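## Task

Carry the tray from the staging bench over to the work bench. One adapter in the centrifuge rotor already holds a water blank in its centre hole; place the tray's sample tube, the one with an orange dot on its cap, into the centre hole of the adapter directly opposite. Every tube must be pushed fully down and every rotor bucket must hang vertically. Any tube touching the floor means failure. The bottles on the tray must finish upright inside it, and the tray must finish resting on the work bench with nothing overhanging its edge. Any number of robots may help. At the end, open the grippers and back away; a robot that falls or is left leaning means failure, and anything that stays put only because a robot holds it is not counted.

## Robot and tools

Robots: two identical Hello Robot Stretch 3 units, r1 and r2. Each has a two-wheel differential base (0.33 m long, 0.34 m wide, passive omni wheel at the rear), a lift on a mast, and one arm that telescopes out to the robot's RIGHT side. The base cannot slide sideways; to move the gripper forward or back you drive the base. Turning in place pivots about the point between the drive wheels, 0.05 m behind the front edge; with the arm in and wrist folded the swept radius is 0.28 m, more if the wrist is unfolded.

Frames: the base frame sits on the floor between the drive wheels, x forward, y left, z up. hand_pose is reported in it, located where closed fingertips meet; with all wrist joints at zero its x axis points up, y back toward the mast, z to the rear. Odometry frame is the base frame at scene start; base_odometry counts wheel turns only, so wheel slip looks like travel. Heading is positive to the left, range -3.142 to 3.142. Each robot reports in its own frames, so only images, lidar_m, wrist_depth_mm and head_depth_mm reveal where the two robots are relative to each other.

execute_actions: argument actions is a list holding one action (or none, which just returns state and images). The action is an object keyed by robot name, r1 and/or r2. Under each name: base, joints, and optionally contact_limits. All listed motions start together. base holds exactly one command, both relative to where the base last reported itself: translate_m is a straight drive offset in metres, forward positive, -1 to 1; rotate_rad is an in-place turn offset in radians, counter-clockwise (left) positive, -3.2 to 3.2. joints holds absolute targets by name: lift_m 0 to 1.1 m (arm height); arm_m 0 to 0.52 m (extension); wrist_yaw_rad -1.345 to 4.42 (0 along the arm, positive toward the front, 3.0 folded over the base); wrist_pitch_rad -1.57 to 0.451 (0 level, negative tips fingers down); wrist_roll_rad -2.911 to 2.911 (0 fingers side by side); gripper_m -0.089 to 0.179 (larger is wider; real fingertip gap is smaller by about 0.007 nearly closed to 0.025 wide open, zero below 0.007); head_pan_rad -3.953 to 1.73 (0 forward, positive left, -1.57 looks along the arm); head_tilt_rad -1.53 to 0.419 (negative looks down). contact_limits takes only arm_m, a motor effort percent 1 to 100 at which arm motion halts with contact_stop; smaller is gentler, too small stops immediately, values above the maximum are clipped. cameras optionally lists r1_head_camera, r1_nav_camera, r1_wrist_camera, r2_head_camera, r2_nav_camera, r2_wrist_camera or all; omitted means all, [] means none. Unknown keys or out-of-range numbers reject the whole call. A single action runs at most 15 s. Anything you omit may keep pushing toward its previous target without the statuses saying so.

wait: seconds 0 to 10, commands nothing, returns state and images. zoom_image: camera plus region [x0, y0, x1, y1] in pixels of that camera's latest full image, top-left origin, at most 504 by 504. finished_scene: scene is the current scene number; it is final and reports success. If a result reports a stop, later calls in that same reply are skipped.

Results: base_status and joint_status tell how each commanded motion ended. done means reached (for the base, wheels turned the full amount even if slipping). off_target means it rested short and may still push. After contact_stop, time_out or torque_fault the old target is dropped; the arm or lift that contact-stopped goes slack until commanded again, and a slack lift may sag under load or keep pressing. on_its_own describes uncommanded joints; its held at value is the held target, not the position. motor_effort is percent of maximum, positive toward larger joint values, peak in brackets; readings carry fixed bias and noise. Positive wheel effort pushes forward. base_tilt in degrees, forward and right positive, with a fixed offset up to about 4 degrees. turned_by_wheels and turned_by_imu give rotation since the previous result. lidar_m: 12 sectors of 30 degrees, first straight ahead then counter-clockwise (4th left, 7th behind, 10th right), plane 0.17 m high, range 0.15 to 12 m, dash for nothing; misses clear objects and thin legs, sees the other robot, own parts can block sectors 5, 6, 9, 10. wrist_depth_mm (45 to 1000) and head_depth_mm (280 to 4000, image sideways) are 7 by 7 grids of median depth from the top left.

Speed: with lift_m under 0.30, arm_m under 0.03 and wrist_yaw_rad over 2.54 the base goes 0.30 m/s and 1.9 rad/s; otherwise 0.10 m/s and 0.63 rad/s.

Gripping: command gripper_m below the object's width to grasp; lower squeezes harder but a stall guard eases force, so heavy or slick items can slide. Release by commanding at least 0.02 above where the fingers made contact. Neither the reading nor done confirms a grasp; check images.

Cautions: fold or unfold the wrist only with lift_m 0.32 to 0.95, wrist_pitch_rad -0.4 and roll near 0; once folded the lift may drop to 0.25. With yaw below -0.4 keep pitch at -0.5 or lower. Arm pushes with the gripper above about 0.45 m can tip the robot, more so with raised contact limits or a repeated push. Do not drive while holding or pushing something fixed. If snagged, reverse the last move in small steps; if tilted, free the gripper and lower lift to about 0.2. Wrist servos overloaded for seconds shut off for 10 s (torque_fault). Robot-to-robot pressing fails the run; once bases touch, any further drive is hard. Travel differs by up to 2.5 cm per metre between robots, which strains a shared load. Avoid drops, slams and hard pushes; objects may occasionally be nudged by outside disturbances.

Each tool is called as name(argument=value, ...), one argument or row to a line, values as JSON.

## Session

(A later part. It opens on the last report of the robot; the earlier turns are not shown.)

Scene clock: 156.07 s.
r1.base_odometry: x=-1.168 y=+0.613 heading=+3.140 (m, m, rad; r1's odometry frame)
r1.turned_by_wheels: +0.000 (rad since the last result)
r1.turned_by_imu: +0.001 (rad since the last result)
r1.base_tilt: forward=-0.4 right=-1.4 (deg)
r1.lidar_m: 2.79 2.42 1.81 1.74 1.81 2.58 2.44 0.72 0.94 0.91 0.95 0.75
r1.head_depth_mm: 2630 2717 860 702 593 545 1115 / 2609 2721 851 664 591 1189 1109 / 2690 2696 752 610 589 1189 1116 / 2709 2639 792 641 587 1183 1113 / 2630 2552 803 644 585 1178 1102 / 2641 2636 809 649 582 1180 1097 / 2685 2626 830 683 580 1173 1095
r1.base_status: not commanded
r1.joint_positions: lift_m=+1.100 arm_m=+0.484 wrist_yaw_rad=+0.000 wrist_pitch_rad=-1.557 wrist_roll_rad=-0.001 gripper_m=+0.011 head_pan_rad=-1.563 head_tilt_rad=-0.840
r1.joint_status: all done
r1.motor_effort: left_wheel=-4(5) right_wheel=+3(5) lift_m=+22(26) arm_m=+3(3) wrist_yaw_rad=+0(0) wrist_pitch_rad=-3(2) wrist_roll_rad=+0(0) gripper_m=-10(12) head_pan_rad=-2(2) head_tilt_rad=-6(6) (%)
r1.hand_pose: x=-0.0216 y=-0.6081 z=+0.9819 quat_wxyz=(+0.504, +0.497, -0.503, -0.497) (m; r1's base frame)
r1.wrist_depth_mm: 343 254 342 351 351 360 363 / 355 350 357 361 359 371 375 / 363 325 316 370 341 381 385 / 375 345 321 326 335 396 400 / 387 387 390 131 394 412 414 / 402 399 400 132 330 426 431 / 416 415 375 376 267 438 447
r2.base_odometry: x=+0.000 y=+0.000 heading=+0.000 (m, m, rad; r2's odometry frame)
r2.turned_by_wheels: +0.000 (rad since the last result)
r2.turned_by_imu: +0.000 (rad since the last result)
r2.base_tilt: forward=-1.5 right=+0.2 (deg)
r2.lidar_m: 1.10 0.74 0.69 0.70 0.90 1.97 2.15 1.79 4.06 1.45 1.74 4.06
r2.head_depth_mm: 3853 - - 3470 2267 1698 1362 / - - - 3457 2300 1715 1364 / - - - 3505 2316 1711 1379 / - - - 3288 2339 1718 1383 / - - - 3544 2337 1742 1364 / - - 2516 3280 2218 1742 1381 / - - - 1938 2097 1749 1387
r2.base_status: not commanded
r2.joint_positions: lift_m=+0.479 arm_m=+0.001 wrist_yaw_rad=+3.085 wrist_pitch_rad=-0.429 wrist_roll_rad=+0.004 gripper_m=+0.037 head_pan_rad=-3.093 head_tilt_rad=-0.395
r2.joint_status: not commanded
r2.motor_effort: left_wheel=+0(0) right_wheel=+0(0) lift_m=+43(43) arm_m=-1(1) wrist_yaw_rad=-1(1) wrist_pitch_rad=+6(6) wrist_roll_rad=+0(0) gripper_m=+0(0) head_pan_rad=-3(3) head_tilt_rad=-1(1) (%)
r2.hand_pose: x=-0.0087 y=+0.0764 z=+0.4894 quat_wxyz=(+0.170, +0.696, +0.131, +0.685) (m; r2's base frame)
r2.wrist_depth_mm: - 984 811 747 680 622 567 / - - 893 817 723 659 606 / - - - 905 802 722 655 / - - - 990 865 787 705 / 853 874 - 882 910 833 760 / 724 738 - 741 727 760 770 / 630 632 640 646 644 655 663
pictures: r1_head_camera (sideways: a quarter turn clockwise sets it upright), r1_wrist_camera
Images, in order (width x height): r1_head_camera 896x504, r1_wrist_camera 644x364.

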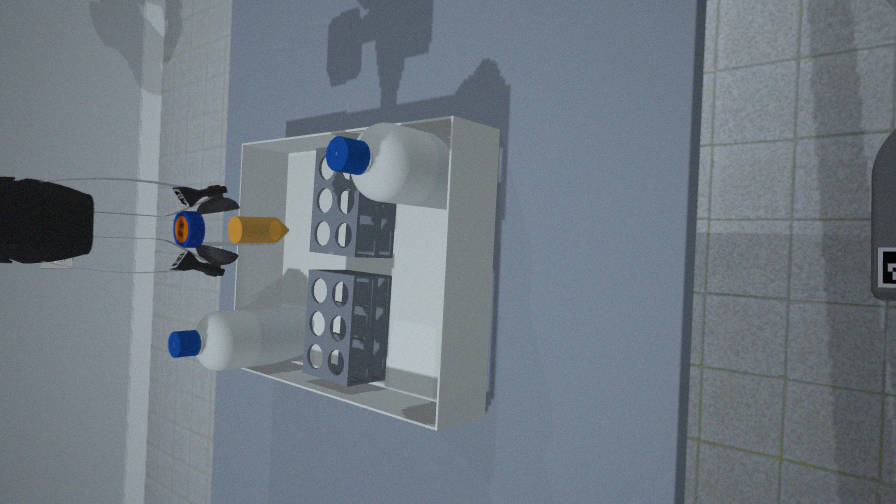

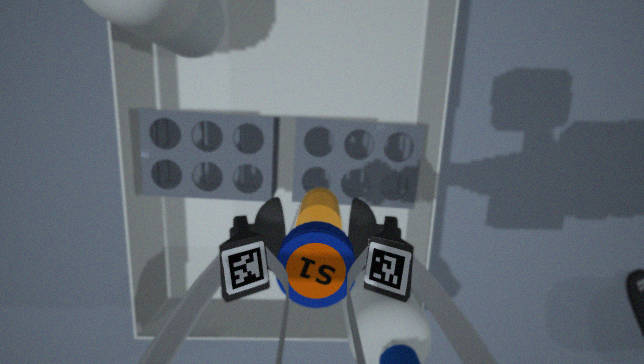

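execute_actions(
  actions=[
    {"r1":{"base":{"translate_m":-1.0},"joints":{"arm_m":0.0,"head_pan_rad":-2.5,"head_tilt_rad":-0.5}}},
  ],
  cameras=["r1_head_camera","r1_nav_camera"],
)

Scene clock: 177.60 s.
r1.base_odometry: x=-0.168 y=+0.612 heading=+3.140 (m, m, rad; r1's odometry frame)
r1.turned_by_wheels: +0.000 (rad since the last result)
r1.turned_by_imu: +0.003 (rad since the last result)
r1.base_tilt: forward=-0.1 right=-1.4 (deg)
r1.lidar_m: 1.72 2.47 1.82 1.79 1.87 2.63 1.46 1.69 2.40 2.95 0.39 0.37
r1.head_depth_mm: - - - 2533 1925 1524 1256 / - - - 2491 1922 1509 1260 / - - - 2388 1912 1521 1255 / - - 3559 2612 1915 1505 1248 / - - 3479 2597 1913 1509 1252 / - - 3620 - 1736 1506 1247 / - - 3440 - - 1504 1243
r1.base_status: done
r1.joint_positions: lift_m=+1.100 arm_m=+0.000 wrist_yaw_rad=+0.000 wrist_pitch_rad=-1.557 wrist_roll_rad=-0.001 gripper_m=+0.011 head_pan_rad=-2.493 head_tilt_rad=-0.507
r1.joint_status: all done
r1.motor_effort: left_wheel=-2(9) right_wheel=+3(3) lift_m=+23(23) arm_m=-3(1) wrist_yaw_rad=+0(0) wrist_pitch_rad=-2(3) wrist_roll_rad=+0(0) gripper_m=-9(10) head_pan_rad=-2(31) head_tilt_rad=+4(28) (%)
r1.hand_pose: x=-0.0216 y=-0.1248 z=+0.9819 quat_wxyz=(+0.504, +0.497, -0.503, -0.497) (m; r1's base frame)
r1.wrist_depth_mm: 344 - - - - - - / 355 654 - - - - - / - - - - - - - / - - - - - - - / - - - 129 - - - / - - - 132 - - - / - - - - - - -
r2.base_odometry: x=+0.000 y=+0.000 heading=+0.000 (m, m, rad; r2's odometry frame)
r2.turned_by_wheels: +0.000 (rad since the last result)
r2.turned_by_imu: +0.000 (rad since the last result)
r2.base_tilt: forward=-1.4 right=+0.3 (deg)
r2.lidar_m: 1.10 0.74 0.69 0.70 0.89 1.96 2.15 1.79 2.52 1.45 1.74 4.06
r2.head_depth_mm: 3851 - - 3486 2266 1720 1357 / - - - 3412 2298 1702 1373 / - - - 3486 2311 1706 1379 / - - - 3238 2308 1729 1380 / - - - 3561 2311 1739 1382 / - - 3091 3277 2239 1735 1387 / - - - 1930 2121 1740 1397
r2.base_status: not commanded
r2.joint_positions: lift_m=+0.479 arm_m=+0.001 wrist_yaw_rad=+3.085 wrist_pitch_rad=-0.429 wrist_roll_rad=+0.004 gripper_m=+0.037 head_pan_rad=-3.093 head_tilt_rad=-0.395
r2.joint_status: not commanded
r2.motor_effort: left_wheel=+0(0) right_wheel=+0(0) lift_m=+43(43) arm_m=-1(1) wrist_yaw_rad=+0(0) wrist_pitch_rad=+6(6) wrist_roll_rad=+0(0) gripper_m=+0(0) head_pan_rad=-4(3) head_tilt_rad=-2(2) (%)
r2.hand_pose: x=-0.0087 y=+0.0764 z=+0.4894 quat_wxyz=(+0.170, +0.696, +0.131, +0.685) (m; r2's base frame)
r2.wrist_depth_mm: - 974 807 747 668 613 563 / - - 891 815 732 669 605 / - - 984 898 796 720 646 / - - - - 862 786 710 / 856 859 - 895 890 829 757 / 729 740 - 739 731 765 754 / 625 632 643 646 647 644 656
pictures: r1_head_camera (sideways: a quarter turn clockwise sets it upright), r1_nav_camera (sideways: a quarter turn counterclockwise sets it upright)
Images, in order (width x height): r1_head_camera 896x504, r1_nav_camera 672x504.

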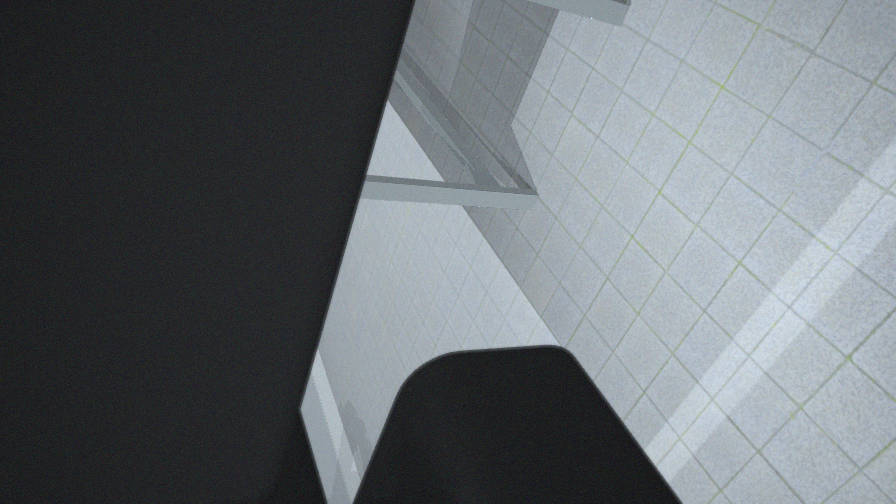

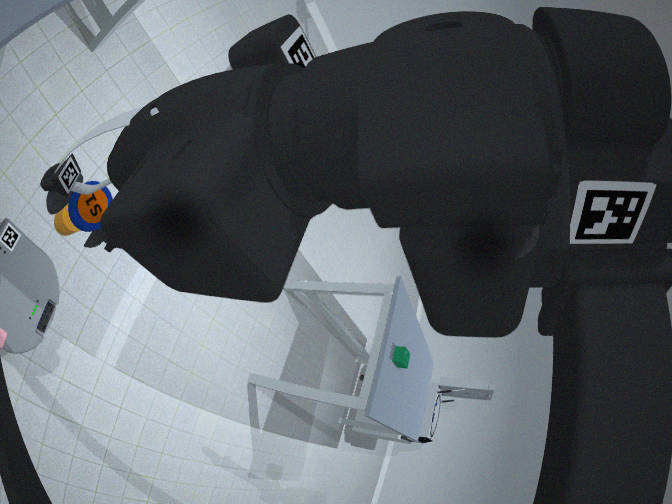

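execute_actions(
  actions=[
    {"r1":{"base":{"rotate_rad":-0.2},"joints":{"lift_m":1.0,"head_pan_rad":-2.2}}},
  ],
  cameras=[],
)

execute_actions(
  actions=[
    {"r1":{"base":{"translate_m":-1.0}}},
  ],
  cameras=[],
)

execute_actions(
  actions=[
    {"r1":{"base":{"rotate_rad":0.2},"joints":{"lift_m":1.1}}},
  ],
  cameras=[],
)

execute_actions(
  actions=[
    {"r1":{"base":{"translate_m":-1.0}}},
  ],
  cameras=["r1_head_camera","r1_nav_camera"],
)

Scene clock: 187.27 s.
r1.base_odometry: x=-0.168 y=+0.612 heading=+2.940 (m, m, rad; r1's odometry frame)
r1.turned_by_wheels: -0.200 (rad since the last result)
r1.turned_by_imu: -0.199 (rad since the last result)
r1.base_tilt: forward=-0.2 right=-1.4 (deg)
r1.lidar_m: 1.72 3.08 1.95 1.79 1.80 2.20 2.88 1.46 3.24 2.40 0.92 0.37
r1.head_depth_mm: - - 1721 2514 - - - / - - 1878 2897 - - 1198 / - - - 3036 - - 1196 / 3701 - - - - - - / 3333 3572 3812 2932 - - - / 3017 3232 3504 2879 - - - / 2736 2952 3230 2855 - - -
r1.base_status: done
r1.joint_positions: lift_m=+1.000 arm_m=+0.000 wrist_yaw_rad=+0.000 wrist_pitch_rad=-1.557 wrist_roll_rad=-0.001 gripper_m=+0.011 head_pan_rad=-2.207 head_tilt_rad=-0.507
r1.joint_status: all done
r1.motor_effort: left_wheel=+6(11) right_wheel=-3(7) lift_m=+15(22) arm_m=-3(3) wrist_yaw_rad=+0(0) wrist_pitch_rad=-2(2) wrist_roll_rad=+0(0) gripper_m=-10(10) head_pan_rad=+3(18) head_tilt_rad=+3(3) (%)
r1.hand_pose: x=-0.0216 y=-0.1248 z=+0.8824 quat_wxyz=(+0.504, +0.497, -0.503, -0.497) (m; r1's base frame)
r1.wrist_depth_mm: 978 - 995 - - - - / 987 - - - - - - / - - - - - - - / - - - - - - - / - - - 129 - - - / - - - 132 - - - / - - - - - - -
r2.base_odometry: x=+0.000 y=+0.000 heading=+0.000 (m, m, rad; r2's odometry frame)
r2.turned_by_wheels: +0.000 (rad since the last result)
r2.turned_by_imu: +0.000 (rad since the last result)
r2.base_tilt: forward=-1.5 right=+0.2 (deg)
r2.lidar_m: 1.10 0.74 0.69 0.70 0.89 1.97 2.15 1.78 4.06 1.45 1.75 4.06
r2.head_depth_mm: 3881 - - 3401 2285 1711 1371 / - - - 3466 2309 1716 1374 / - - - 3504 2317 1729 1380 / - - - 3221 2310 1729 1383 / - - - 3554 2316 1722 1380 / - - 3097 3287 2236 1747 1381 / - - - 1941 2114 1747 1393
r2.base_status: not commanded
r2.joint_positions: lift_m=+0.479 arm_m=+0.001 wrist_yaw_rad=+3.085 wrist_pitch_rad=-0.429 wrist_roll_rad=+0.004 gripper_m=+0.037 head_pan_rad=-3.093 head_tilt_rad=-0.395
r2.joint_status: not commanded
r2.motor_effort: left_wheel=-1(0) right_wheel=+0(0) lift_m=+43(43) arm_m=-1(1) wrist_yaw_rad=-1(0) wrist_pitch_rad=+6(6) wrist_roll_rad=+1(0) gripper_m=+0(0) head_pan_rad=-3(3) head_tilt_rad=-1(1) (%)
r2.hand_pose: x=-0.0087 y=+0.0764 z=+0.4894 quat_wxyz=(+0.170, +0.696, +0.131, +0.685) (m; r2's base frame)
r2.wrist_depth_mm: - 978 818 745 678 624 572 / - - 880 811 731 671 606 / - - 999 906 800 732 649 / - - - - 886 783 703 / 854 864 - 887 878 830 760 / 730 732 - 740 725 738 763 / 636 629 636 650 655 663 657
pictures: none
No camera images: the call's "cameras" was empty. Leave "cameras" out to get every camera's image.

Scene clock: 198.23 s.
r1.base_odometry: x=+0.812 y=+0.411 heading=+2.940 (m, m, rad; r1's odometry frame)
r1.turned_by_wheels: +0.000 (rad since the last result)
r1.turned_by_imu: +0.001 (rad since the last result)
r1.base_tilt: forward=-0.3 right=-1.5 (deg)
r1.lidar_m: 1.32 2.77 1.79 1.63 1.63 2.00 3.91 1.82 0.61 1.14 3.11 1.63
r1.head_depth_mm: 3615 2176 1716 1225 - - - / 3877 - 1721 1212 - - 1198 / - - 1705 1243 - - 1200 / 3889 - - - - - - / 3477 3801 3927 1190 - - - / 3194 3417 3595 1187 - - - / 2955 3170 3385 1181 - - -
r1.base_status: done
r1.joint_positions: lift_m=+1.000 arm_m=+0.000 wrist_yaw_rad=+0.000 wrist_pitch_rad=-1.557 wrist_roll_rad=-0.001 gripper_m=+0.011 head_pan_rad=-2.207 head_tilt_rad=-0.507
r1.joint_status: not commanded
r1.motor_effort: left_wheel=+6(10) right_wheel=-3(7) lift_m=+15(15) arm_m=-3(2) wrist_yaw_rad=+0(0) wrist_pitch_rad=-2(2) wrist_roll_rad=+0(1) gripper_m=-11(10) head_pan_rad=+3(3) head_tilt_rad=+4(4) (%)
r1.hand_pose: x=-0.0216 y=-0.1248 z=+0.8824 quat_wxyz=(+0.504, +0.497, -0.503, -0.497) (m; r1's base frame)
r1.wrist_depth_mm: 978 996 - 998 996 - - / - - - - - - - / - - - - - - - / - - - - - - - / - - - 129 - - - / - - - 133 - - - / - - - - - - -
r2.base_odometry: x=+0.000 y=+0.000 heading=+0.000 (m, m, rad; r2's odometry frame)
r2.turned_by_wheels: +0.000 (rad since the last result)
r2.turned_by_imu: +0.000 (rad since the last result)
r2.base_tilt: forward=-1.5 right=+0.3 (deg)
r2.lidar_m: 1.10 0.74 0.69 0.70 0.89 1.97 2.15 1.79 2.41 1.45 1.75 4.05
r2.head_depth_mm: 3930 - - 3457 2275 1699 1371 / - - - 3537 2271 1704 1368 / - - - 3466 2287 1704 1372 / - - - 3284 2328 1740 1373 / - - - 3492 2331 1719 1377 / - - 3139 3318 2220 1728 1392 / - - - 1912 2118 1733 1395
r2.base_status: not commanded
r2.joint_positions: lift_m=+0.479 arm_m=+0.001 wrist_yaw_rad=+3.085 wrist_pitch_rad=-0.429 wrist_roll_rad=+0.004 gripper_m=+0.037 head_pan_rad=-3.093 head_tilt_rad=-0.395
r2.joint_status: not commanded
r2.motor_effort: left_wheel=+0(0) right_wheel=+0(0) lift_m=+43(43) arm_m=-1(1) wrist_yaw_rad=+0(1) wrist_pitch_rad=+6(6) wrist_roll_rad=+0(1) gripper_m=+0(0) head_pan_rad=-3(4) head_tilt_rad=-2(1) (%)
r2.hand_pose: x=-0.0087 y=+0.0764 z=+0.4894 quat_wxyz=(+0.170, +0.696, +0.131, +0.685) (m; r2's base frame)
r2.wrist_depth_mm: - 981 817 747 675 613 562 / - - 879 811 742 663 609 / - - - 898 805 717 650 / - - - 973 886 781 710 / 853 876 - 901 874 822 757 / 723 737 - 746 720 750 754 / 635 630 630 641 650 646 662
pictures: none
No camera images: the call's "cameras" was empty. Leave "cameras" out to get every camera's image.

Scene clock: 199.97 s.
r1.base_odometry: x=+0.812 y=+0.411 heading=+3.140 (m, m, rad; r1's odometry frame)
r1.turned_by_wheels: +0.200 (rad since the last result)
r1.turned_by_imu: +0.201 (rad since the last result)
r1.base_tilt: forward=-0.2 right=-1.4 (deg)
r1.lidar_m: 2.71 2.22 1.67 1.63 1.70 2.38 1.93 0.62 1.13 2.40 3.24 1.32
r1.head_depth_mm: - - 1472 1089 908 1531 1258 / - - 1473 1148 813 1483 1256 / - - 1569 - 834 961 1105 / - - - - - 1522 1252 / - - - - - 1468 1252 / - - - - - 1463 - / - - - - - - -
r1.base_status: done
r1.joint_positions: lift_m=+1.100 arm_m=+0.000 wrist_yaw_rad=+0.000 wrist_pitch_rad=-1.557 wrist_roll_rad=-0.001 gripper_m=+0.011 head_pan_rad=-2.207 head_tilt_rad=-0.507
r1.joint_status: all done
r1.motor_effort: left_wheel=-4(8) right_wheel=+4(6) lift_m=+23(21) arm_m=-3(3) wrist_yaw_rad=+0(0) wrist_pitch_rad=-2(2) wrist_roll_rad=+0(0) gripper_m=-9(10) head_pan_rad=+3(2) head_tilt_rad=+3(3) (%)
r1.hand_pose: x=-0.0216 y=-0.1248 z=+0.9819 quat_wxyz=(+0.504, +0.497, -0.503, -0.497) (m; r1's base frame)
r1.wrist_depth_mm: - - - - - 968 - / - - - - - - - / - - - - - - - / - - - - - - - / - - - 129 - - - / - - - 132 - - - / - - - - - - -
r2.base_odometry: x=+0.000 y=+0.000 heading=+0.000 (m, m, rad; r2's odometry frame)
r2.turned_by_wheels: +0.000 (rad since the last result)
r2.turned_by_imu: +0.000 (rad since the last result)
r2.base_tilt: forward=-1.5 right=+0.3 (deg)
r2.lidar_m: 1.10 0.74 0.69 0.70 0.89 1.97 2.14 1.79 2.40 1.45 1.75 4.07
r2.head_depth_mm: 3872 - - 3433 2304 1711 1366 / - - - 3462 2293 1716 1385 / - - - 3457 2328 1702 1364 / - - - 3319 2304 1737 1379 / - - - 3504 2338 1746 1380 / - - 3128 3265 2233 1737 1384 / - - - 1913 2122 1740 1391
r2.base_status: not commanded
r2.joint_positions: lift_m=+0.479 arm_m=+0.001 wrist_yaw_rad=+3.085 wrist_pitch_rad=-0.429 wrist_roll_rad=+0.004 gripper_m=+0.037 head_pan_rad=-3.093 head_tilt_rad=-0.395
r2.joint_status: not commanded
r2.motor_effort: left_wheel=+0(0) right_wheel=+1(0) lift_m=+44(43) arm_m=-1(1) wrist_yaw_rad=+0(1) wrist_pitch_rad=+6(7) wrist_roll_rad=+1(1) gripper_m=+0(0) head_pan_rad=-4(4) head_tilt_rad=-2(1) (%)
r2.hand_pose: x=-0.0087 y=+0.0764 z=+0.4894 quat_wxyz=(+0.170, +0.696, +0.131, +0.685) (m; r2's base frame)
r2.wrist_depth_mm: - 978 786 747 675 624 575 / - - 881 819 734 664 610 / - - 961 905 808 709 649 / - - - - 885 781 703 / 843 862 - 867 886 842 781 / 723 733 - 746 718 761 759 / 628 641 631 637 641 662 662
pictures: none
No camera images: the call's "cameras" was empty. Leave "cameras" out to get every camera's image.

Scene clock: 211.20 s.
r1.base_odometry: x=+1.812 y=+0.409 heading=+3.140 (m, m, rad; r1's odometry frame)
r1.turned_by_wheels: +0.000 (rad since the last result)
r1.turned_by_imu: +0.001 (rad since the last result)
r1.base_tilt: forward=-0.2 right=-1.4 (deg)
r1.lidar_m: 2.29 2.28 1.70 1.65 1.73 2.42 1.20 0.97 1.05 1.01 1.06 0.61
r1.head_depth_mm: - - 1435 1094 864 1472 1260 / - - 3580 1147 797 1476 1256 / - - 3889 - 736 1393 1253 / - - - - - 645 1248 / - - - - - 605 1223 / - - - - - 605 - / - - - - - - -
r1.base_status: done
r1.joint_positions: lift_m=+1.100 arm_m=+0.000 wrist_yaw_rad=+0.000 wrist_pitch_rad=-1.557 wrist_roll_rad=-0.001 gripper_m=+0.011 head_pan_rad=-2.207 head_tilt_rad=-0.507
r1.joint_status: not commanded
r1.motor_effort: left_wheel=-3(11) right_wheel=+3(4) lift_m=+23(22) arm_m=-3(2) wrist_yaw_rad=-1(0) wrist_pitch_rad=-2(2) wrist_roll_rad=+0(0) gripper_m=-10(10) head_pan_rad=+2(2) head_tilt_rad=+4(3) (%)
r1.hand_pose: x=-0.0216 y=-0.1248 z=+0.9819 quat_wxyz=(+0.504, +0.497, -0.503, -0.497) (m; r1's base frame)
r1.wrist_depth_mm: - - - - - - - / - - - - - - - / - - - - - - - / - - - - - - - / - - - 129 - - - / - - - 132 - - - / - - - - - - -
r2.base_odometry: x=+0.000 y=+0.000 heading=+0.000 (m, m, rad; r2's odometry frame)
r2.turned_by_wheels: +0.000 (rad since the last result)
r2.turned_by_imu: +0.000 (rad since the last result)
r2.base_tilt: forward=-1.4 right=+0.3 (deg)
r2.lidar_m: 1.10 0.74 0.69 0.70 0.89 1.97 2.14 1.80 4.06 1.45 1.74 4.05
r2.head_depth_mm: 3968 - - 3382 2278 1703 1361 / - - - 3404 2280 1712 1374 / - - - 3502 2309 1720 1379 / - - - 3226 2318 1734 1375 / - - - 3505 2322 1732 1382 / - - 3060 3271 2244 1730 1388 / - - - 1913 2144 1756 1394
r2.base_status: not commanded
r2.joint_positions: lift_m=+0.479 arm_m=+0.001 wrist_yaw_rad=+3.085 wrist_pitch_rad=-0.429 wrist_roll_rad=+0.004 gripper_m=+0.037 head_pan_rad=-3.093 head_tilt_rad=-0.395
r2.joint_status: not commanded
r2.motor_effort: left_wheel=+0(0) right_wheel=+0(0) lift_m=+44(43) arm_m=-1(1) wrist_yaw_rad=-2(1) wrist_pitch_rad=+6(6) wrist_roll_rad=+1(0) gripper_m=+0(0) head_pan_rad=-3(4) head_tilt_rad=-2(2) (%)
r2.hand_pose: x=-0.0087 y=+0.0764 z=+0.4894 quat_wxyz=(+0.170, +0.696, +0.131, +0.685) (m; r2's base frame)
r2.wrist_depth_mm: - 980 803 752 676 620 561 / - - 876 813 723 666 608 / - - 983 900 817 723 656 / - - - 961 887 793 710 / 863 859 - 886 884 841 764 / 721 734 - 742 711 761 762 / 634 629 647 638 646 642 659
pictures: r1_head_camera (sideways: a quarter turn clockwise sets it upright), r1_nav_camera (sideways: a quarter turn counterclockwise sets it upright)
Images, in order (width x height): r1_head_camera 896x504, r1_nav_camera 672x504.

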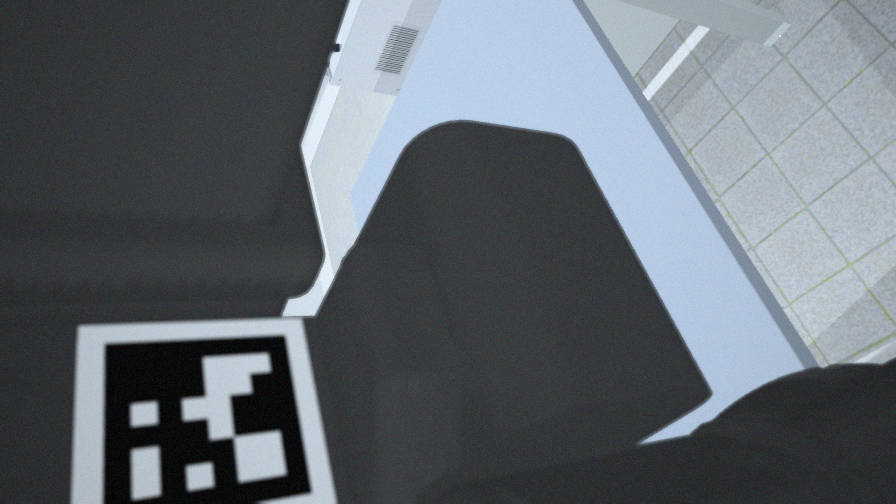

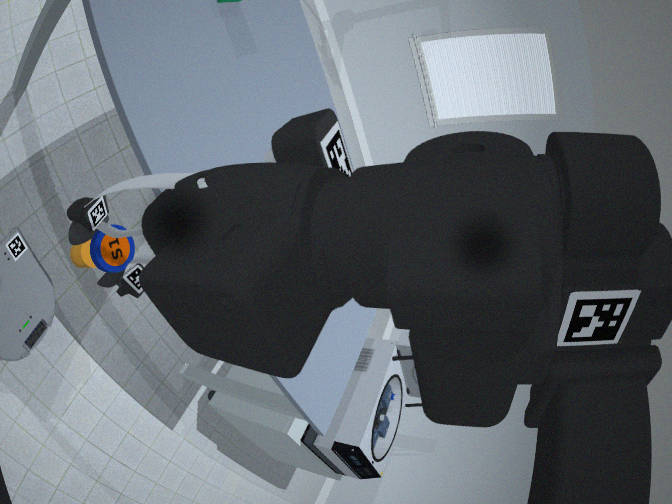

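execute_actions(
  actions=[
    {"r1":{"base":{"translate_m":-0.7},"joints":{"lift_m":0.75,"head_pan_rad":-2.1,"head_tilt_rad":-0.55}}},
  ],
  cameras=["r1_head_camera","r1_nav_camera"],
)

Scene clock: 224.90 s.
r1.base_odometry: x=+2.512 y=+0.408 heading=+3.139 (m, m, rad; r1's odometry frame)
r1.turned_by_wheels: +0.000 (rad since the last result)
r1.turned_by_imu: +0.002 (rad since the last result)
r1.base_tilt: forward=-0.2 right=-1.5 (deg)
r1.lidar_m: 2.97 2.32 1.73 1.67 1.75 2.34 1.13 0.50 0.40 1.00 1.04 1.23
r1.head_depth_mm: 1038 1185 1305 1032 758 831 1078 / 963 1084 1224 1002 839 841 885 / 902 1011 1148 987 988 874 949 / 870 964 1072 1129 1062 608 710 / 2824 3133 3331 2453 756 606 1178 / 2704 2953 3154 1003 754 603 542 / 2566 2796 2999 1000 750 602 515
r1.base_status: done
r1.joint_positions: lift_m=+0.750 arm_m=+0.000 wrist_yaw_rad=+0.000 wrist_pitch_rad=-1.557 wrist_roll_rad=-0.001 gripper_m=+0.011 head_pan_rad=-2.107 head_tilt_rad=-0.543
r1.joint_status: all done
r1.motor_effort: left_wheel=-3(10) right_wheel=+3(4) lift_m=+14(22) arm_m=-3(2) wrist_yaw_rad=+0(0) wrist_pitch_rad=-3(3) wrist_roll_rad=+0(0) gripper_m=-9(10) head_pan_rad=+3(11) head_tilt_rad=-4(12) (%)
r1.hand_pose: x=-0.0216 y=-0.1248 z=+0.6324 quat_wxyz=(+0.504, +0.497, -0.503, -0.497) (m; r1's base frame)
r1.wrist_depth_mm: 739 739 745 747 740 627 460 / 749 754 767 770 786 787 802 / 778 791 794 794 818 811 834 / 814 802 822 - 846 838 857 / 826 843 841 130 878 900 902 / 859 865 890 132 900 904 923 / 892 901 910 920 929 953 951
r2.base_odometry: x=+0.000 y=+0.000 heading=+0.000 (m, m, rad; r2's odometry frame)
r2.turned_by_wheels: +0.000 (rad since the last result)
r2.turned_by_imu: +0.000 (rad since the last result)
r2.base_tilt: forward=-1.5 right=+0.3 (deg)
r2.lidar_m: 1.10 0.74 0.69 0.70 0.89 1.97 2.15 1.78 4.07 1.46 1.74 4.06
r2.head_depth_mm: 3933 - - 3480 2303 1706 1368 / - - - 3461 2305 1721 1371 / - - - 3533 2292 1720 1375 / - - - 3241 2292 1723 1367 / - - - 3567 2325 1729 1393 / - - 3103 3233 2211 1740 1392 / - - - 1941 2137 1757 1393
r2.base_status: not commanded
r2.joint_positions: lift_m=+0.479 arm_m=+0.001 wrist_yaw_rad=+3.085 wrist_pitch_rad=-0.429 wrist_roll_rad=+0.004 gripper_m=+0.037 head_pan_rad=-3.093 head_tilt_rad=-0.395
r2.joint_status: not commanded
r2.motor_effort: left_wheel=-1(0) right_wheel=+0(0) lift_m=+43(43) arm_m=-1(1) wrist_yaw_rad=+1(2) wrist_pitch_rad=+6(6) wrist_roll_rad=+0(0) gripper_m=+0(0) head_pan_rad=-4(3) head_tilt_rad=-2(2) (%)
r2.hand_pose: x=-0.0087 y=+0.0764 z=+0.4894 quat_wxyz=(+0.170, +0.696, +0.131, +0.685) (m; r2's base frame)
r2.wrist_depth_mm: - 985 809 746 681 614 569 / - - 871 816 724 667 611 / - - 980 896 780 704 655 / - - - 999 902 788 707 / 857 874 - 868 893 839 764 / 720 730 - 754 722 756 757 / 634 635 639 634 650 647 664
pictures: r1_head_camera (sideways: a quarter turn clockwise sets it upright), r1_nav_camera (sideways: a quarter turn counterclockwise sets it upright)
Images, in order (width x height): r1_head_camera 896x504, r1_nav_camera 672x504.

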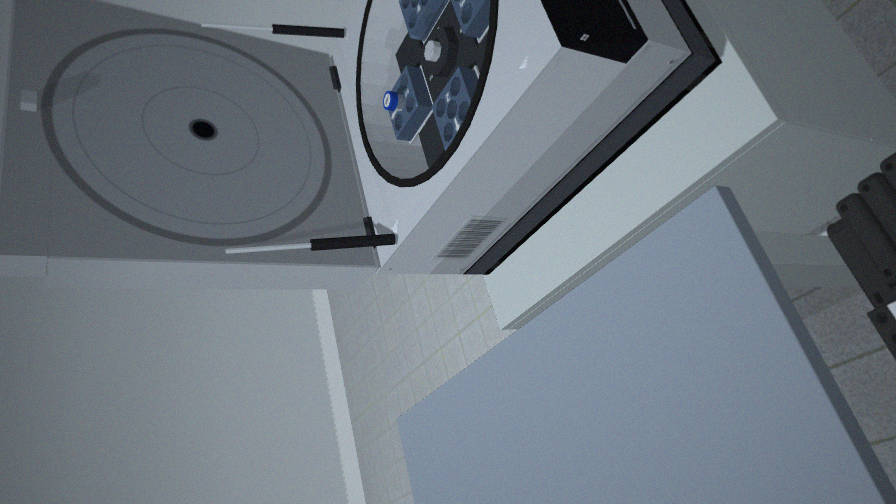

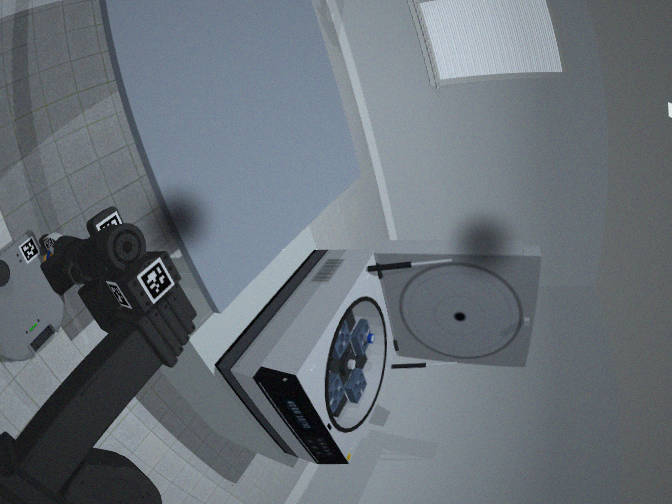

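execute_actions(
  actions=[
    {"r1":{"base":{"translate_m":-0.7},"joints":{"lift_m":1.1,"head_pan_rad":-1.57,"head_tilt_rad":-0.8}}},
  ],
  cameras=["r1_head_camera","r1_wrist_camera"],
)

execute_actions(
  actions=[
    {"r1":{"joints":{"arm_m":0.3}}},
  ],
  cameras=["r1_head_camera","r1_wrist_camera"],
)

Scene clock: 243.60 s.
r1.base_odometry: x=+3.212 y=+0.406 heading=+3.139 (m, m, rad; r1's odometry frame)
r1.turned_by_wheels: +0.000 (rad since the last result)
r1.turned_by_imu: +0.001 (rad since the last result)
r1.base_tilt: forward=-0.4 right=-1.4 (deg)
r1.lidar_m: 1.91 2.34 1.74 1.69 1.77 1.63 1.59 0.42 0.31 0.30 0.31 0.57
r1.head_depth_mm: - - - - - - 1082 / - - - - - - 1097 / - - - - - - 1073 / 750 869 913 - - - 1078 / 751 873 873 753 588 710 1077 / 783 2687 1983 662 590 711 1054 / 2673 2881 2200 1468 803 753 1083
r1.base_status: done
r1.joint_positions: lift_m=+1.100 arm_m=+0.000 wrist_yaw_rad=+0.000 wrist_pitch_rad=-1.557 wrist_roll_rad=-0.001 gripper_m=+0.011 head_pan_rad=-1.577 head_tilt_rad=-0.790
r1.joint_status: all done
r1.motor_effort: left_wheel=-3(9) right_wheel=+3(3) lift_m=+23(23) arm_m=-3(3) wrist_yaw_rad=+0(1) wrist_pitch_rad=-2(3) wrist_roll_rad=+0(0) gripper_m=-10(10) head_pan_rad=+2(26) head_tilt_rad=-6(23) (%)
r1.hand_pose: x=-0.0216 y=-0.1248 z=+0.9819 quat_wxyz=(+0.504, +0.497, -0.503, -0.497) (m; r1's base frame)
r1.wrist_depth_mm: 681 544 496 489 474 466 - / - - 973 940 868 - - / - - - - - - - / - - - - - - - / - - - 129 - - - / - - - 133 - - - / - - - - - - -
r2.base_odometry: x=+0.000 y=+0.000 heading=+0.000 (m, m, rad; r2's odometry frame)
r2.turned_by_wheels: +0.000 (rad since the last result)
r2.turned_by_imu: +0.000 (rad since the last result)
r2.base_tilt: forward=-1.5 right=+0.3 (deg)
r2.lidar_m: 1.10 0.74 0.69 0.70 0.89 1.97 2.15 1.78 4.06 1.45 1.75 4.04
r2.head_depth_mm: 3845 - - 3441 2295 1690 1370 / - - - 3460 2278 1719 1368 / - - - 3501 2295 1726 1376 / - - - 3266 2280 1723 1393 / - - - 3549 2339 1727 1384 / - - 3114 3298 2207 1748 1384 / - - - 1925 2127 1744 1386
r2.base_status: not commanded
r2.joint_positions: lift_m=+0.479 arm_m=+0.001 wrist_yaw_rad=+3.085 wrist_pitch_rad=-0.429 wrist_roll_rad=+0.004 gripper_m=+0.037 head_pan_rad=-3.093 head_tilt_rad=-0.395
r2.joint_status: not commanded
r2.motor_effort: left_wheel=+0(0) right_wheel=+0(0) lift_m=+43(43) arm_m=-1(1) wrist_yaw_rad=+0(0) wrist_pitch_rad=+6(6) wrist_roll_rad=+0(0) gripper_m=+0(0) head_pan_rad=-3(3) head_tilt_rad=-2(1) (%)
r2.hand_pose: x=-0.0087 y=+0.0764 z=+0.4894 quat_wxyz=(+0.170, +0.696, +0.131, +0.685) (m; r2's base frame)
r2.wrist_depth_mm: - 976 800 739 687 620 568 / - - 885 822 730 665 607 / - - 959 899 804 723 659 / - - - 997 871 777 705 / 873 854 - 885 891 834 757 / 718 745 - 744 731 768 766 / 627 633 642 647 646 659 651
pictures: r1_head_camera (sideways: a quarter turn clockwise sets it upright), r1_wrist_camera
Images, in order (width x height): r1_head_camera 896x504, r1_wrist_camera 644x364.

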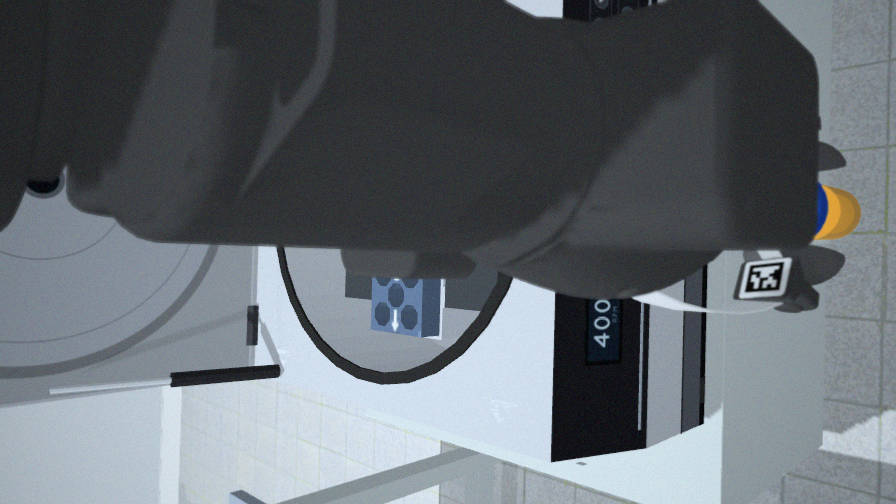

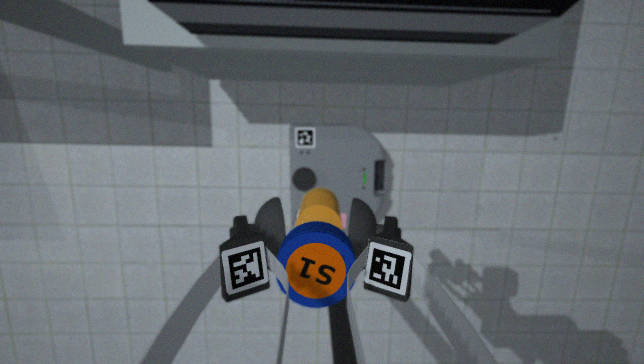

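Scene clock: 247.03 s.
r1.base_odometry: x=+3.212 y=+0.406 heading=+3.139 (m, m, rad; r1's odometry frame)
r1.turned_by_wheels: +0.000 (rad since the last result)
r1.turned_by_imu: +0.001 (rad since the last result)
r1.base_tilt: forward=-0.2 right=-1.3 (deg)
r1.lidar_m: 1.90 2.34 1.74 1.69 1.77 1.63 1.58 0.42 0.31 0.30 0.32 0.57
r1.head_depth_mm: 745 846 854 765 588 711 1068 / 756 865 903 746 587 712 1067 / 750 887 908 735 587 717 1066 / 736 910 906 713 588 715 1064 / 751 870 876 752 589 712 1061 / 783 2703 1993 659 589 710 1058 / 2699 2877 2194 1465 805 755 1087
r1.base_status: not commanded
r1.joint_positions: lift_m=+1.100 arm_m=+0.300 wrist_yaw_rad=+0.000 wrist_pitch_rad=-1.557 wrist_roll_rad=-0.001 gripper_m=+0.011 head_pan_rad=-1.577 head_tilt_rad=-0.790
r1.joint_status: all done
r1.motor_effort: left_wheel=-3(3) right_wheel=+4(3) lift_m=+22(22) arm_m=+3(6) wrist_yaw_rad=+0(0) wrist_pitch_rad=-3(2) wrist_roll_rad=+0(0) gripper_m=-9(9) head_pan_rad=+2(3) head_tilt_rad=-4(4) (%)
r1.hand_pose: x=-0.0216 y=-0.4241 z=+0.9819 quat_wxyz=(+0.504, +0.497, -0.503, -0.497) (m; r1's base frame)
r1.wrist_depth_mm: - 307 378 371 373 363 324 / - 315 386 377 380 391 330 / - 327 340 454 395 373 342 / 634 337 336 353 364 351 355 / - - 347 131 - - - / - - - 132 - - - / - - - - - - -
r2.base_odometry: x=+0.000 y=+0.000 heading=+0.000 (m, m, rad; r2's odometry frame)
r2.turned_by_wheels: +0.000 (rad since the last result)
r2.turned_by_imu: +0.000 (rad since the last result)
r2.base_tilt: forward=-1.5 right=+0.2 (deg)
r2.lidar_m: 1.10 0.74 0.69 0.70 0.89 1.97 2.15 1.79 4.06 1.45 1.74 4.07
r2.head_depth_mm: 3996 - - 3357 2267 1712 1370 / - - - 3475 2281 1724 1364 / - - - 3422 2295 1716 1369 / - - - 3276 2328 1729 1380 / - - - 3532 2291 1745 1383 / - - 3073 3272 2190 1737 1395 / - - - 1914 2118 1739 1399
r2.base_status: not commanded
r2.joint_positions: lift_m=+0.479 arm_m=+0.001 wrist_yaw_rad=+3.085 wrist_pitch_rad=-0.429 wrist_roll_rad=+0.004 gripper_m=+0.037 head_pan_rad=-3.093 head_tilt_rad=-0.395
r2.joint_status: not commanded
r2.motor_effort: left_wheel=-1(0) right_wheel=+0(1) lift_m=+43(43) arm_m=-1(1) wrist_yaw_rad=-1(0) wrist_pitch_rad=+6(6) wrist_roll_rad=+1(0) gripper_m=+1(0) head_pan_rad=-3(3) head_tilt_rad=-2(2) (%)
r2.hand_pose: x=-0.0087 y=+0.0764 z=+0.4894 quat_wxyz=(+0.170, +0.696, +0.131, +0.685) (m; r2's base frame)
r2.wrist_depth_mm: - 971 804 742 679 619 567 / - - 887 807 722 667 608 / - - 994 901 793 716 649 / - - - 993 868 792 704 / 851 858 - 914 888 832 761 / 720 737 - 740 727 756 777 / 637 632 641 639 646 654 664
pictures: r1_head_camera (sideways: a quarter turn clockwise sets it upright), r1_wrist_camera
Images, in order (width x height): r1_head_camera 896x504, r1_wrist_camera 644x364.

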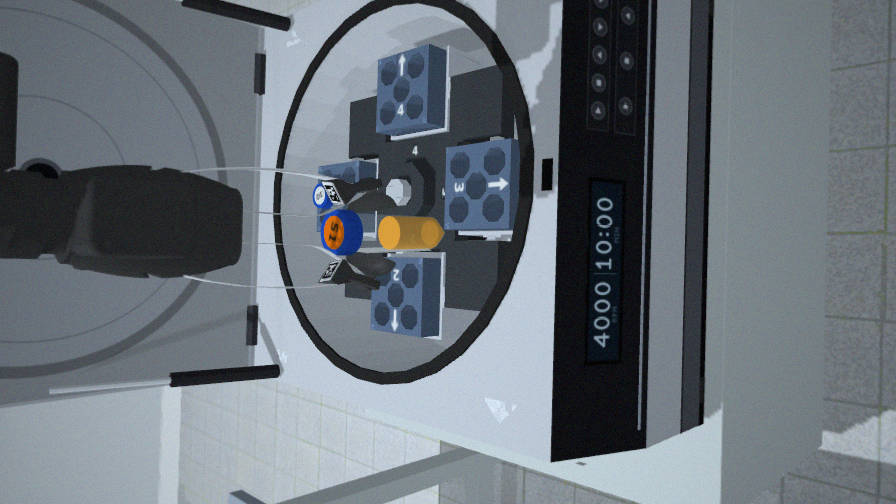

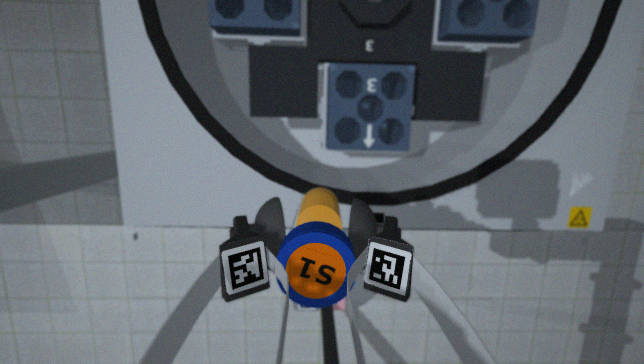

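execute_actions(
  actions=[
    {"r1":{"base":{"translate_m":-0.066},"joints":{"arm_m":0.382}}},
  ],
  cameras=["r1_head_camera","r1_wrist_camera"],
)

execute_actions(
  actions=[
    {"r1":{"joints":{"lift_m":1.03}}},
  ],
  cameras=["r1_head_camera","r1_wrist_camera"],
)

Scene clock: 256.10 s.
r1.base_odometry: x=+3.278 y=+0.406 heading=+3.139 (m, m, rad; r1's odometry frame)
r1.turned_by_wheels: +0.000 (rad since the last result)
r1.turned_by_imu: +0.001 (rad since the last result)
r1.base_tilt: forward=-0.3 right=-1.4 (deg)
r1.lidar_m: 1.96 2.34 1.74 1.69 1.77 1.57 1.52 0.42 0.31 0.30 0.31 0.44
r1.head_depth_mm: 746 2661 2167 674 589 706 1069 / 747 865 878 764 587 711 1065 / 740 882 900 747 586 712 1066 / 736 889 848 719 585 715 1060 / 752 868 890 749 587 714 1058 / 752 853 849 747 586 712 1053 / 2601 2908 2193 656 588 710 1053
r1.base_status: done
r1.joint_positions: lift_m=+1.100 arm_m=+0.382 wrist_yaw_rad=+0.000 wrist_pitch_rad=-1.557 wrist_roll_rad=-0.001 gripper_m=+0.011 head_pan_rad=-1.577 head_tilt_rad=-0.790
r1.joint_status: all done
r1.motor_effort: left_wheel=-3(11) right_wheel=+3(5) lift_m=+22(22) arm_m=+3(5) wrist_yaw_rad=+0(0) wrist_pitch_rad=-2(2) wrist_roll_rad=+0(0) gripper_m=-10(9) head_pan_rad=+2(2) head_tilt_rad=-5(5) (%)
r1.hand_pose: x=-0.0216 y=-0.5061 z=+0.9819 quat_wxyz=(+0.504, +0.497, -0.503, -0.497) (m; r1's base frame)
r1.wrist_depth_mm: 303 349 361 367 368 354 - / 313 358 370 359 372 358 - / - 372 390 391 401 351 - / 656 336 405 385 413 349 - / 627 344 366 131 362 361 - / - 357 368 132 371 374 - / - - - - - - -
r2.base_odometry: x=+0.000 y=+0.000 heading=+0.000 (m, m, rad; r2's odometry frame)
r2.turned_by_wheels: +0.000 (rad since the last result)
r2.turned_by_imu: +0.000 (rad since the last result)
r2.base_tilt: forward=-1.6 right=+0.3 (deg)
r2.lidar_m: 1.10 0.74 0.69 0.70 0.90 1.97 2.15 1.79 4.06 1.45 1.74 4.06
r2.head_depth_mm: 3938 - - 3453 2300 1703 1361 / - - - 3489 2304 1710 1368 / - - - 3554 2324 1726 1367 / - - - 3294 2341 1728 1375 / - - - 3504 2316 1737 1380 / - - 3115 3284 2232 1731 1396 / - - - 1933 2130 1741 1391
r2.base_status: not commanded
r2.joint_positions: lift_m=+0.479 arm_m=+0.001 wrist_yaw_rad=+3.085 wrist_pitch_rad=-0.429 wrist_roll_rad=+0.004 gripper_m=+0.037 head_pan_rad=-3.093 head_tilt_rad=-0.395
r2.joint_status: not commanded
r2.motor_effort: left_wheel=-1(0) right_wheel=+0(0) lift_m=+43(44) arm_m=-1(1) wrist_yaw_rad=-1(0) wrist_pitch_rad=+6(7) wrist_roll_rad=+1(1) gripper_m=+0(0) head_pan_rad=-3(3) head_tilt_rad=-2(2) (%)
r2.hand_pose: x=-0.0087 y=+0.0764 z=+0.4894 quat_wxyz=(+0.170, +0.696, +0.131, +0.685) (m; r2's base frame)
r2.wrist_depth_mm: - 987 806 745 675 624 572 / - - 880 817 726 666 602 / - - 976 912 800 727 654 / - - - 984 890 786 707 / 857 861 - 898 880 837 765 / 725 735 - 759 730 757 765 / 629 640 644 647 663 657 658
pictures: r1_head_camera (sideways: a quarter turn clockwise sets it upright), r1_wrist_camera
Images, in order (width x height): r1_head_camera 896x504, r1_wrist_camera 644x364.

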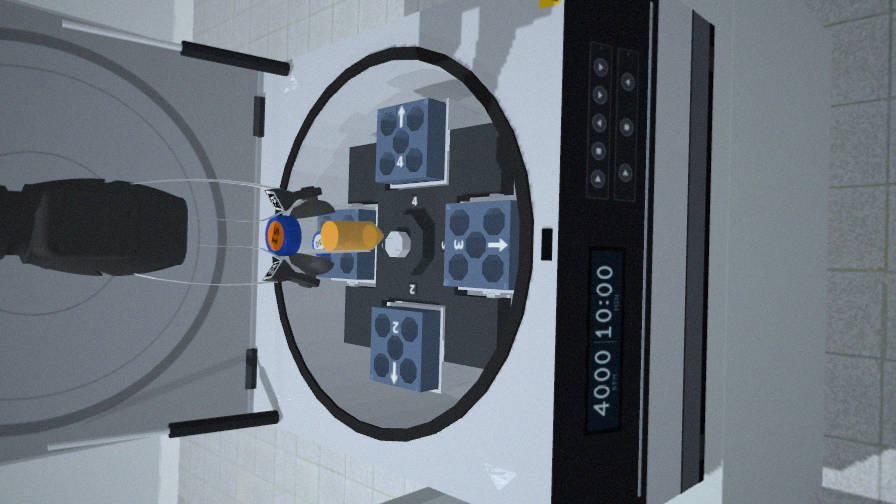

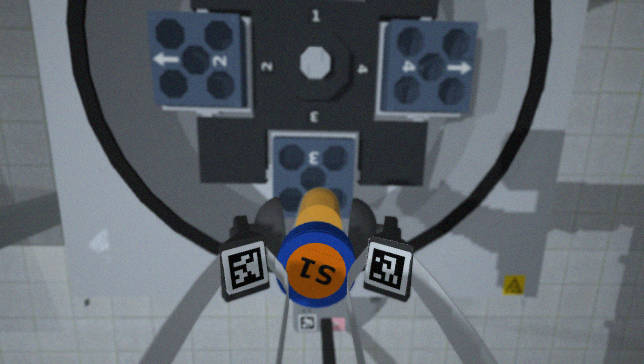

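Scene clock: 257.57 s.
r1.base_odometry: x=+3.278 y=+0.406 heading=+3.139 (m, m, rad; r1's odometry frame)
r1.turned_by_wheels: +0.000 (rad since the last result)
r1.turned_by_imu: +0.000 (rad since the last result)
r1.base_tilt: forward=-0.2 right=-1.3 (deg)
r1.lidar_m: 1.97 2.34 1.74 1.69 1.77 1.56 1.52 0.41 0.31 0.30 0.31 0.44
r1.head_depth_mm: - 2669 2200 674 589 706 1068 / 758 863 874 764 586 708 1068 / - 866 905 744 585 714 1065 / 746 - 894 713 585 713 1062 / 747 870 895 748 586 712 1055 / 748 850 850 747 587 711 1053 / 2625 2873 2175 657 588 710 1053
r1.base_status: not commanded
r1.joint_positions: lift_m=+1.030 arm_m=+0.382 wrist_yaw_rad=+0.000 wrist_pitch_rad=-1.557 wrist_roll_rad=-0.001 gripper_m=+0.011 head_pan_rad=-1.577 head_tilt_rad=-0.790
r1.joint_status: all done
r1.motor_effort: left_wheel=-3(3) right_wheel=+3(2) lift_m=+15(22) arm_m=+4(4) wrist_yaw_rad=+0(0) wrist_pitch_rad=-2(3) wrist_roll_rad=+0(1) gripper_m=-11(9) head_pan_rad=+2(2) head_tilt_rad=-6(5) (%)
r1.hand_pose: x=-0.0216 y=-0.5061 z=+0.9124 quat_wxyz=(+0.504, +0.497, -0.503, -0.497) (m; r1's base frame)
r1.wrist_depth_mm: 273 276 300 286 302 301 254 / 269 286 308 294 305 304 260 / 257 348 320 321 327 335 269 / 260 324 330 306 337 309 279 / 270 275 365 131 349 285 289 / 278 281 284 133 291 293 302 / 289 289 296 296 - - -
r2.base_odometry: x=+0.000 y=+0.000 heading=+0.000 (m, m, rad; r2's odometry frame)
r2.turned_by_wheels: +0.000 (rad since the last result)
r2.turned_by_imu: +0.000 (rad since the last result)
r2.base_tilt: forward=-1.5 right=+0.3 (deg)
r2.lidar_m: 1.10 0.74 0.69 0.70 0.89 1.97 2.15 1.79 4.05 1.45 1.74 4.05
r2.head_depth_mm: 3945 - - 3400 2262 1710 1375 / - - - 3467 2284 1710 1369 / - - - 3487 2289 1716 1380 / - - - 3201 2286 1712 1378 / - - - 3519 2323 1727 1385 / - - 3045 3313 2232 1748 1395 / - - - 1900 2141 1744 1390
r2.base_status: not commanded
r2.joint_positions: lift_m=+0.479 arm_m=+0.001 wrist_yaw_rad=+3.085 wrist_pitch_rad=-0.429 wrist_roll_rad=+0.004 gripper_m=+0.037 head_pan_rad=-3.093 head_tilt_rad=-0.395
r2.joint_status: not commanded
r2.motor_effort: left_wheel=+0(1) right_wheel=+0(0) lift_m=+43(43) arm_m=-1(1) wrist_yaw_rad=-1(0) wrist_pitch_rad=+6(6) wrist_roll_rad=+0(0) gripper_m=+0(0) head_pan_rad=-4(3) head_tilt_rad=-2(1) (%)
r2.hand_pose: x=-0.0087 y=+0.0764 z=+0.4894 quat_wxyz=(+0.170, +0.696, +0.131, +0.685) (m; r2's base frame)
r2.wrist_depth_mm: - 987 806 747 680 620 565 / - - 897 798 731 659 604 / - - 977 900 801 722 656 / - - - - 878 784 708 / 855 869 - 876 880 840 752 / 721 736 - 736 728 747 773 / 639 637 640 643 643 657 658
pictures: r1_head_camera (sideways: a quarter turn clockwise sets it upright), r1_wrist_camera
Images, in order (width x height): r1_head_camera 896x504, r1_wrist_camera 644x364.

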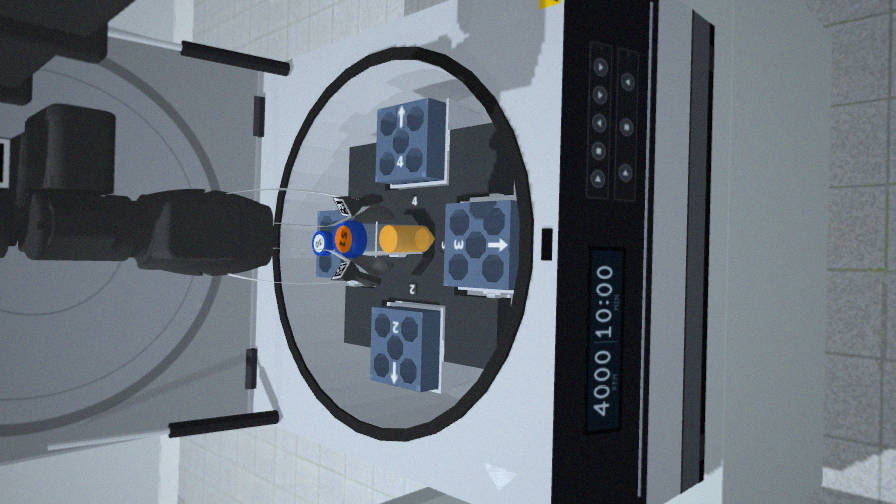

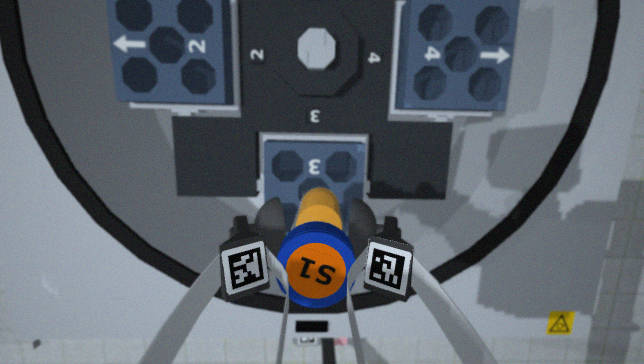

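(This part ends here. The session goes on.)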